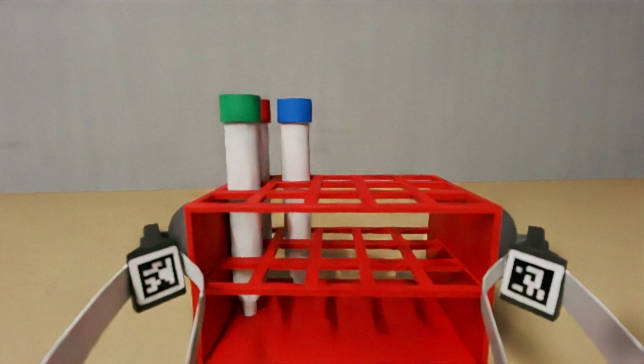

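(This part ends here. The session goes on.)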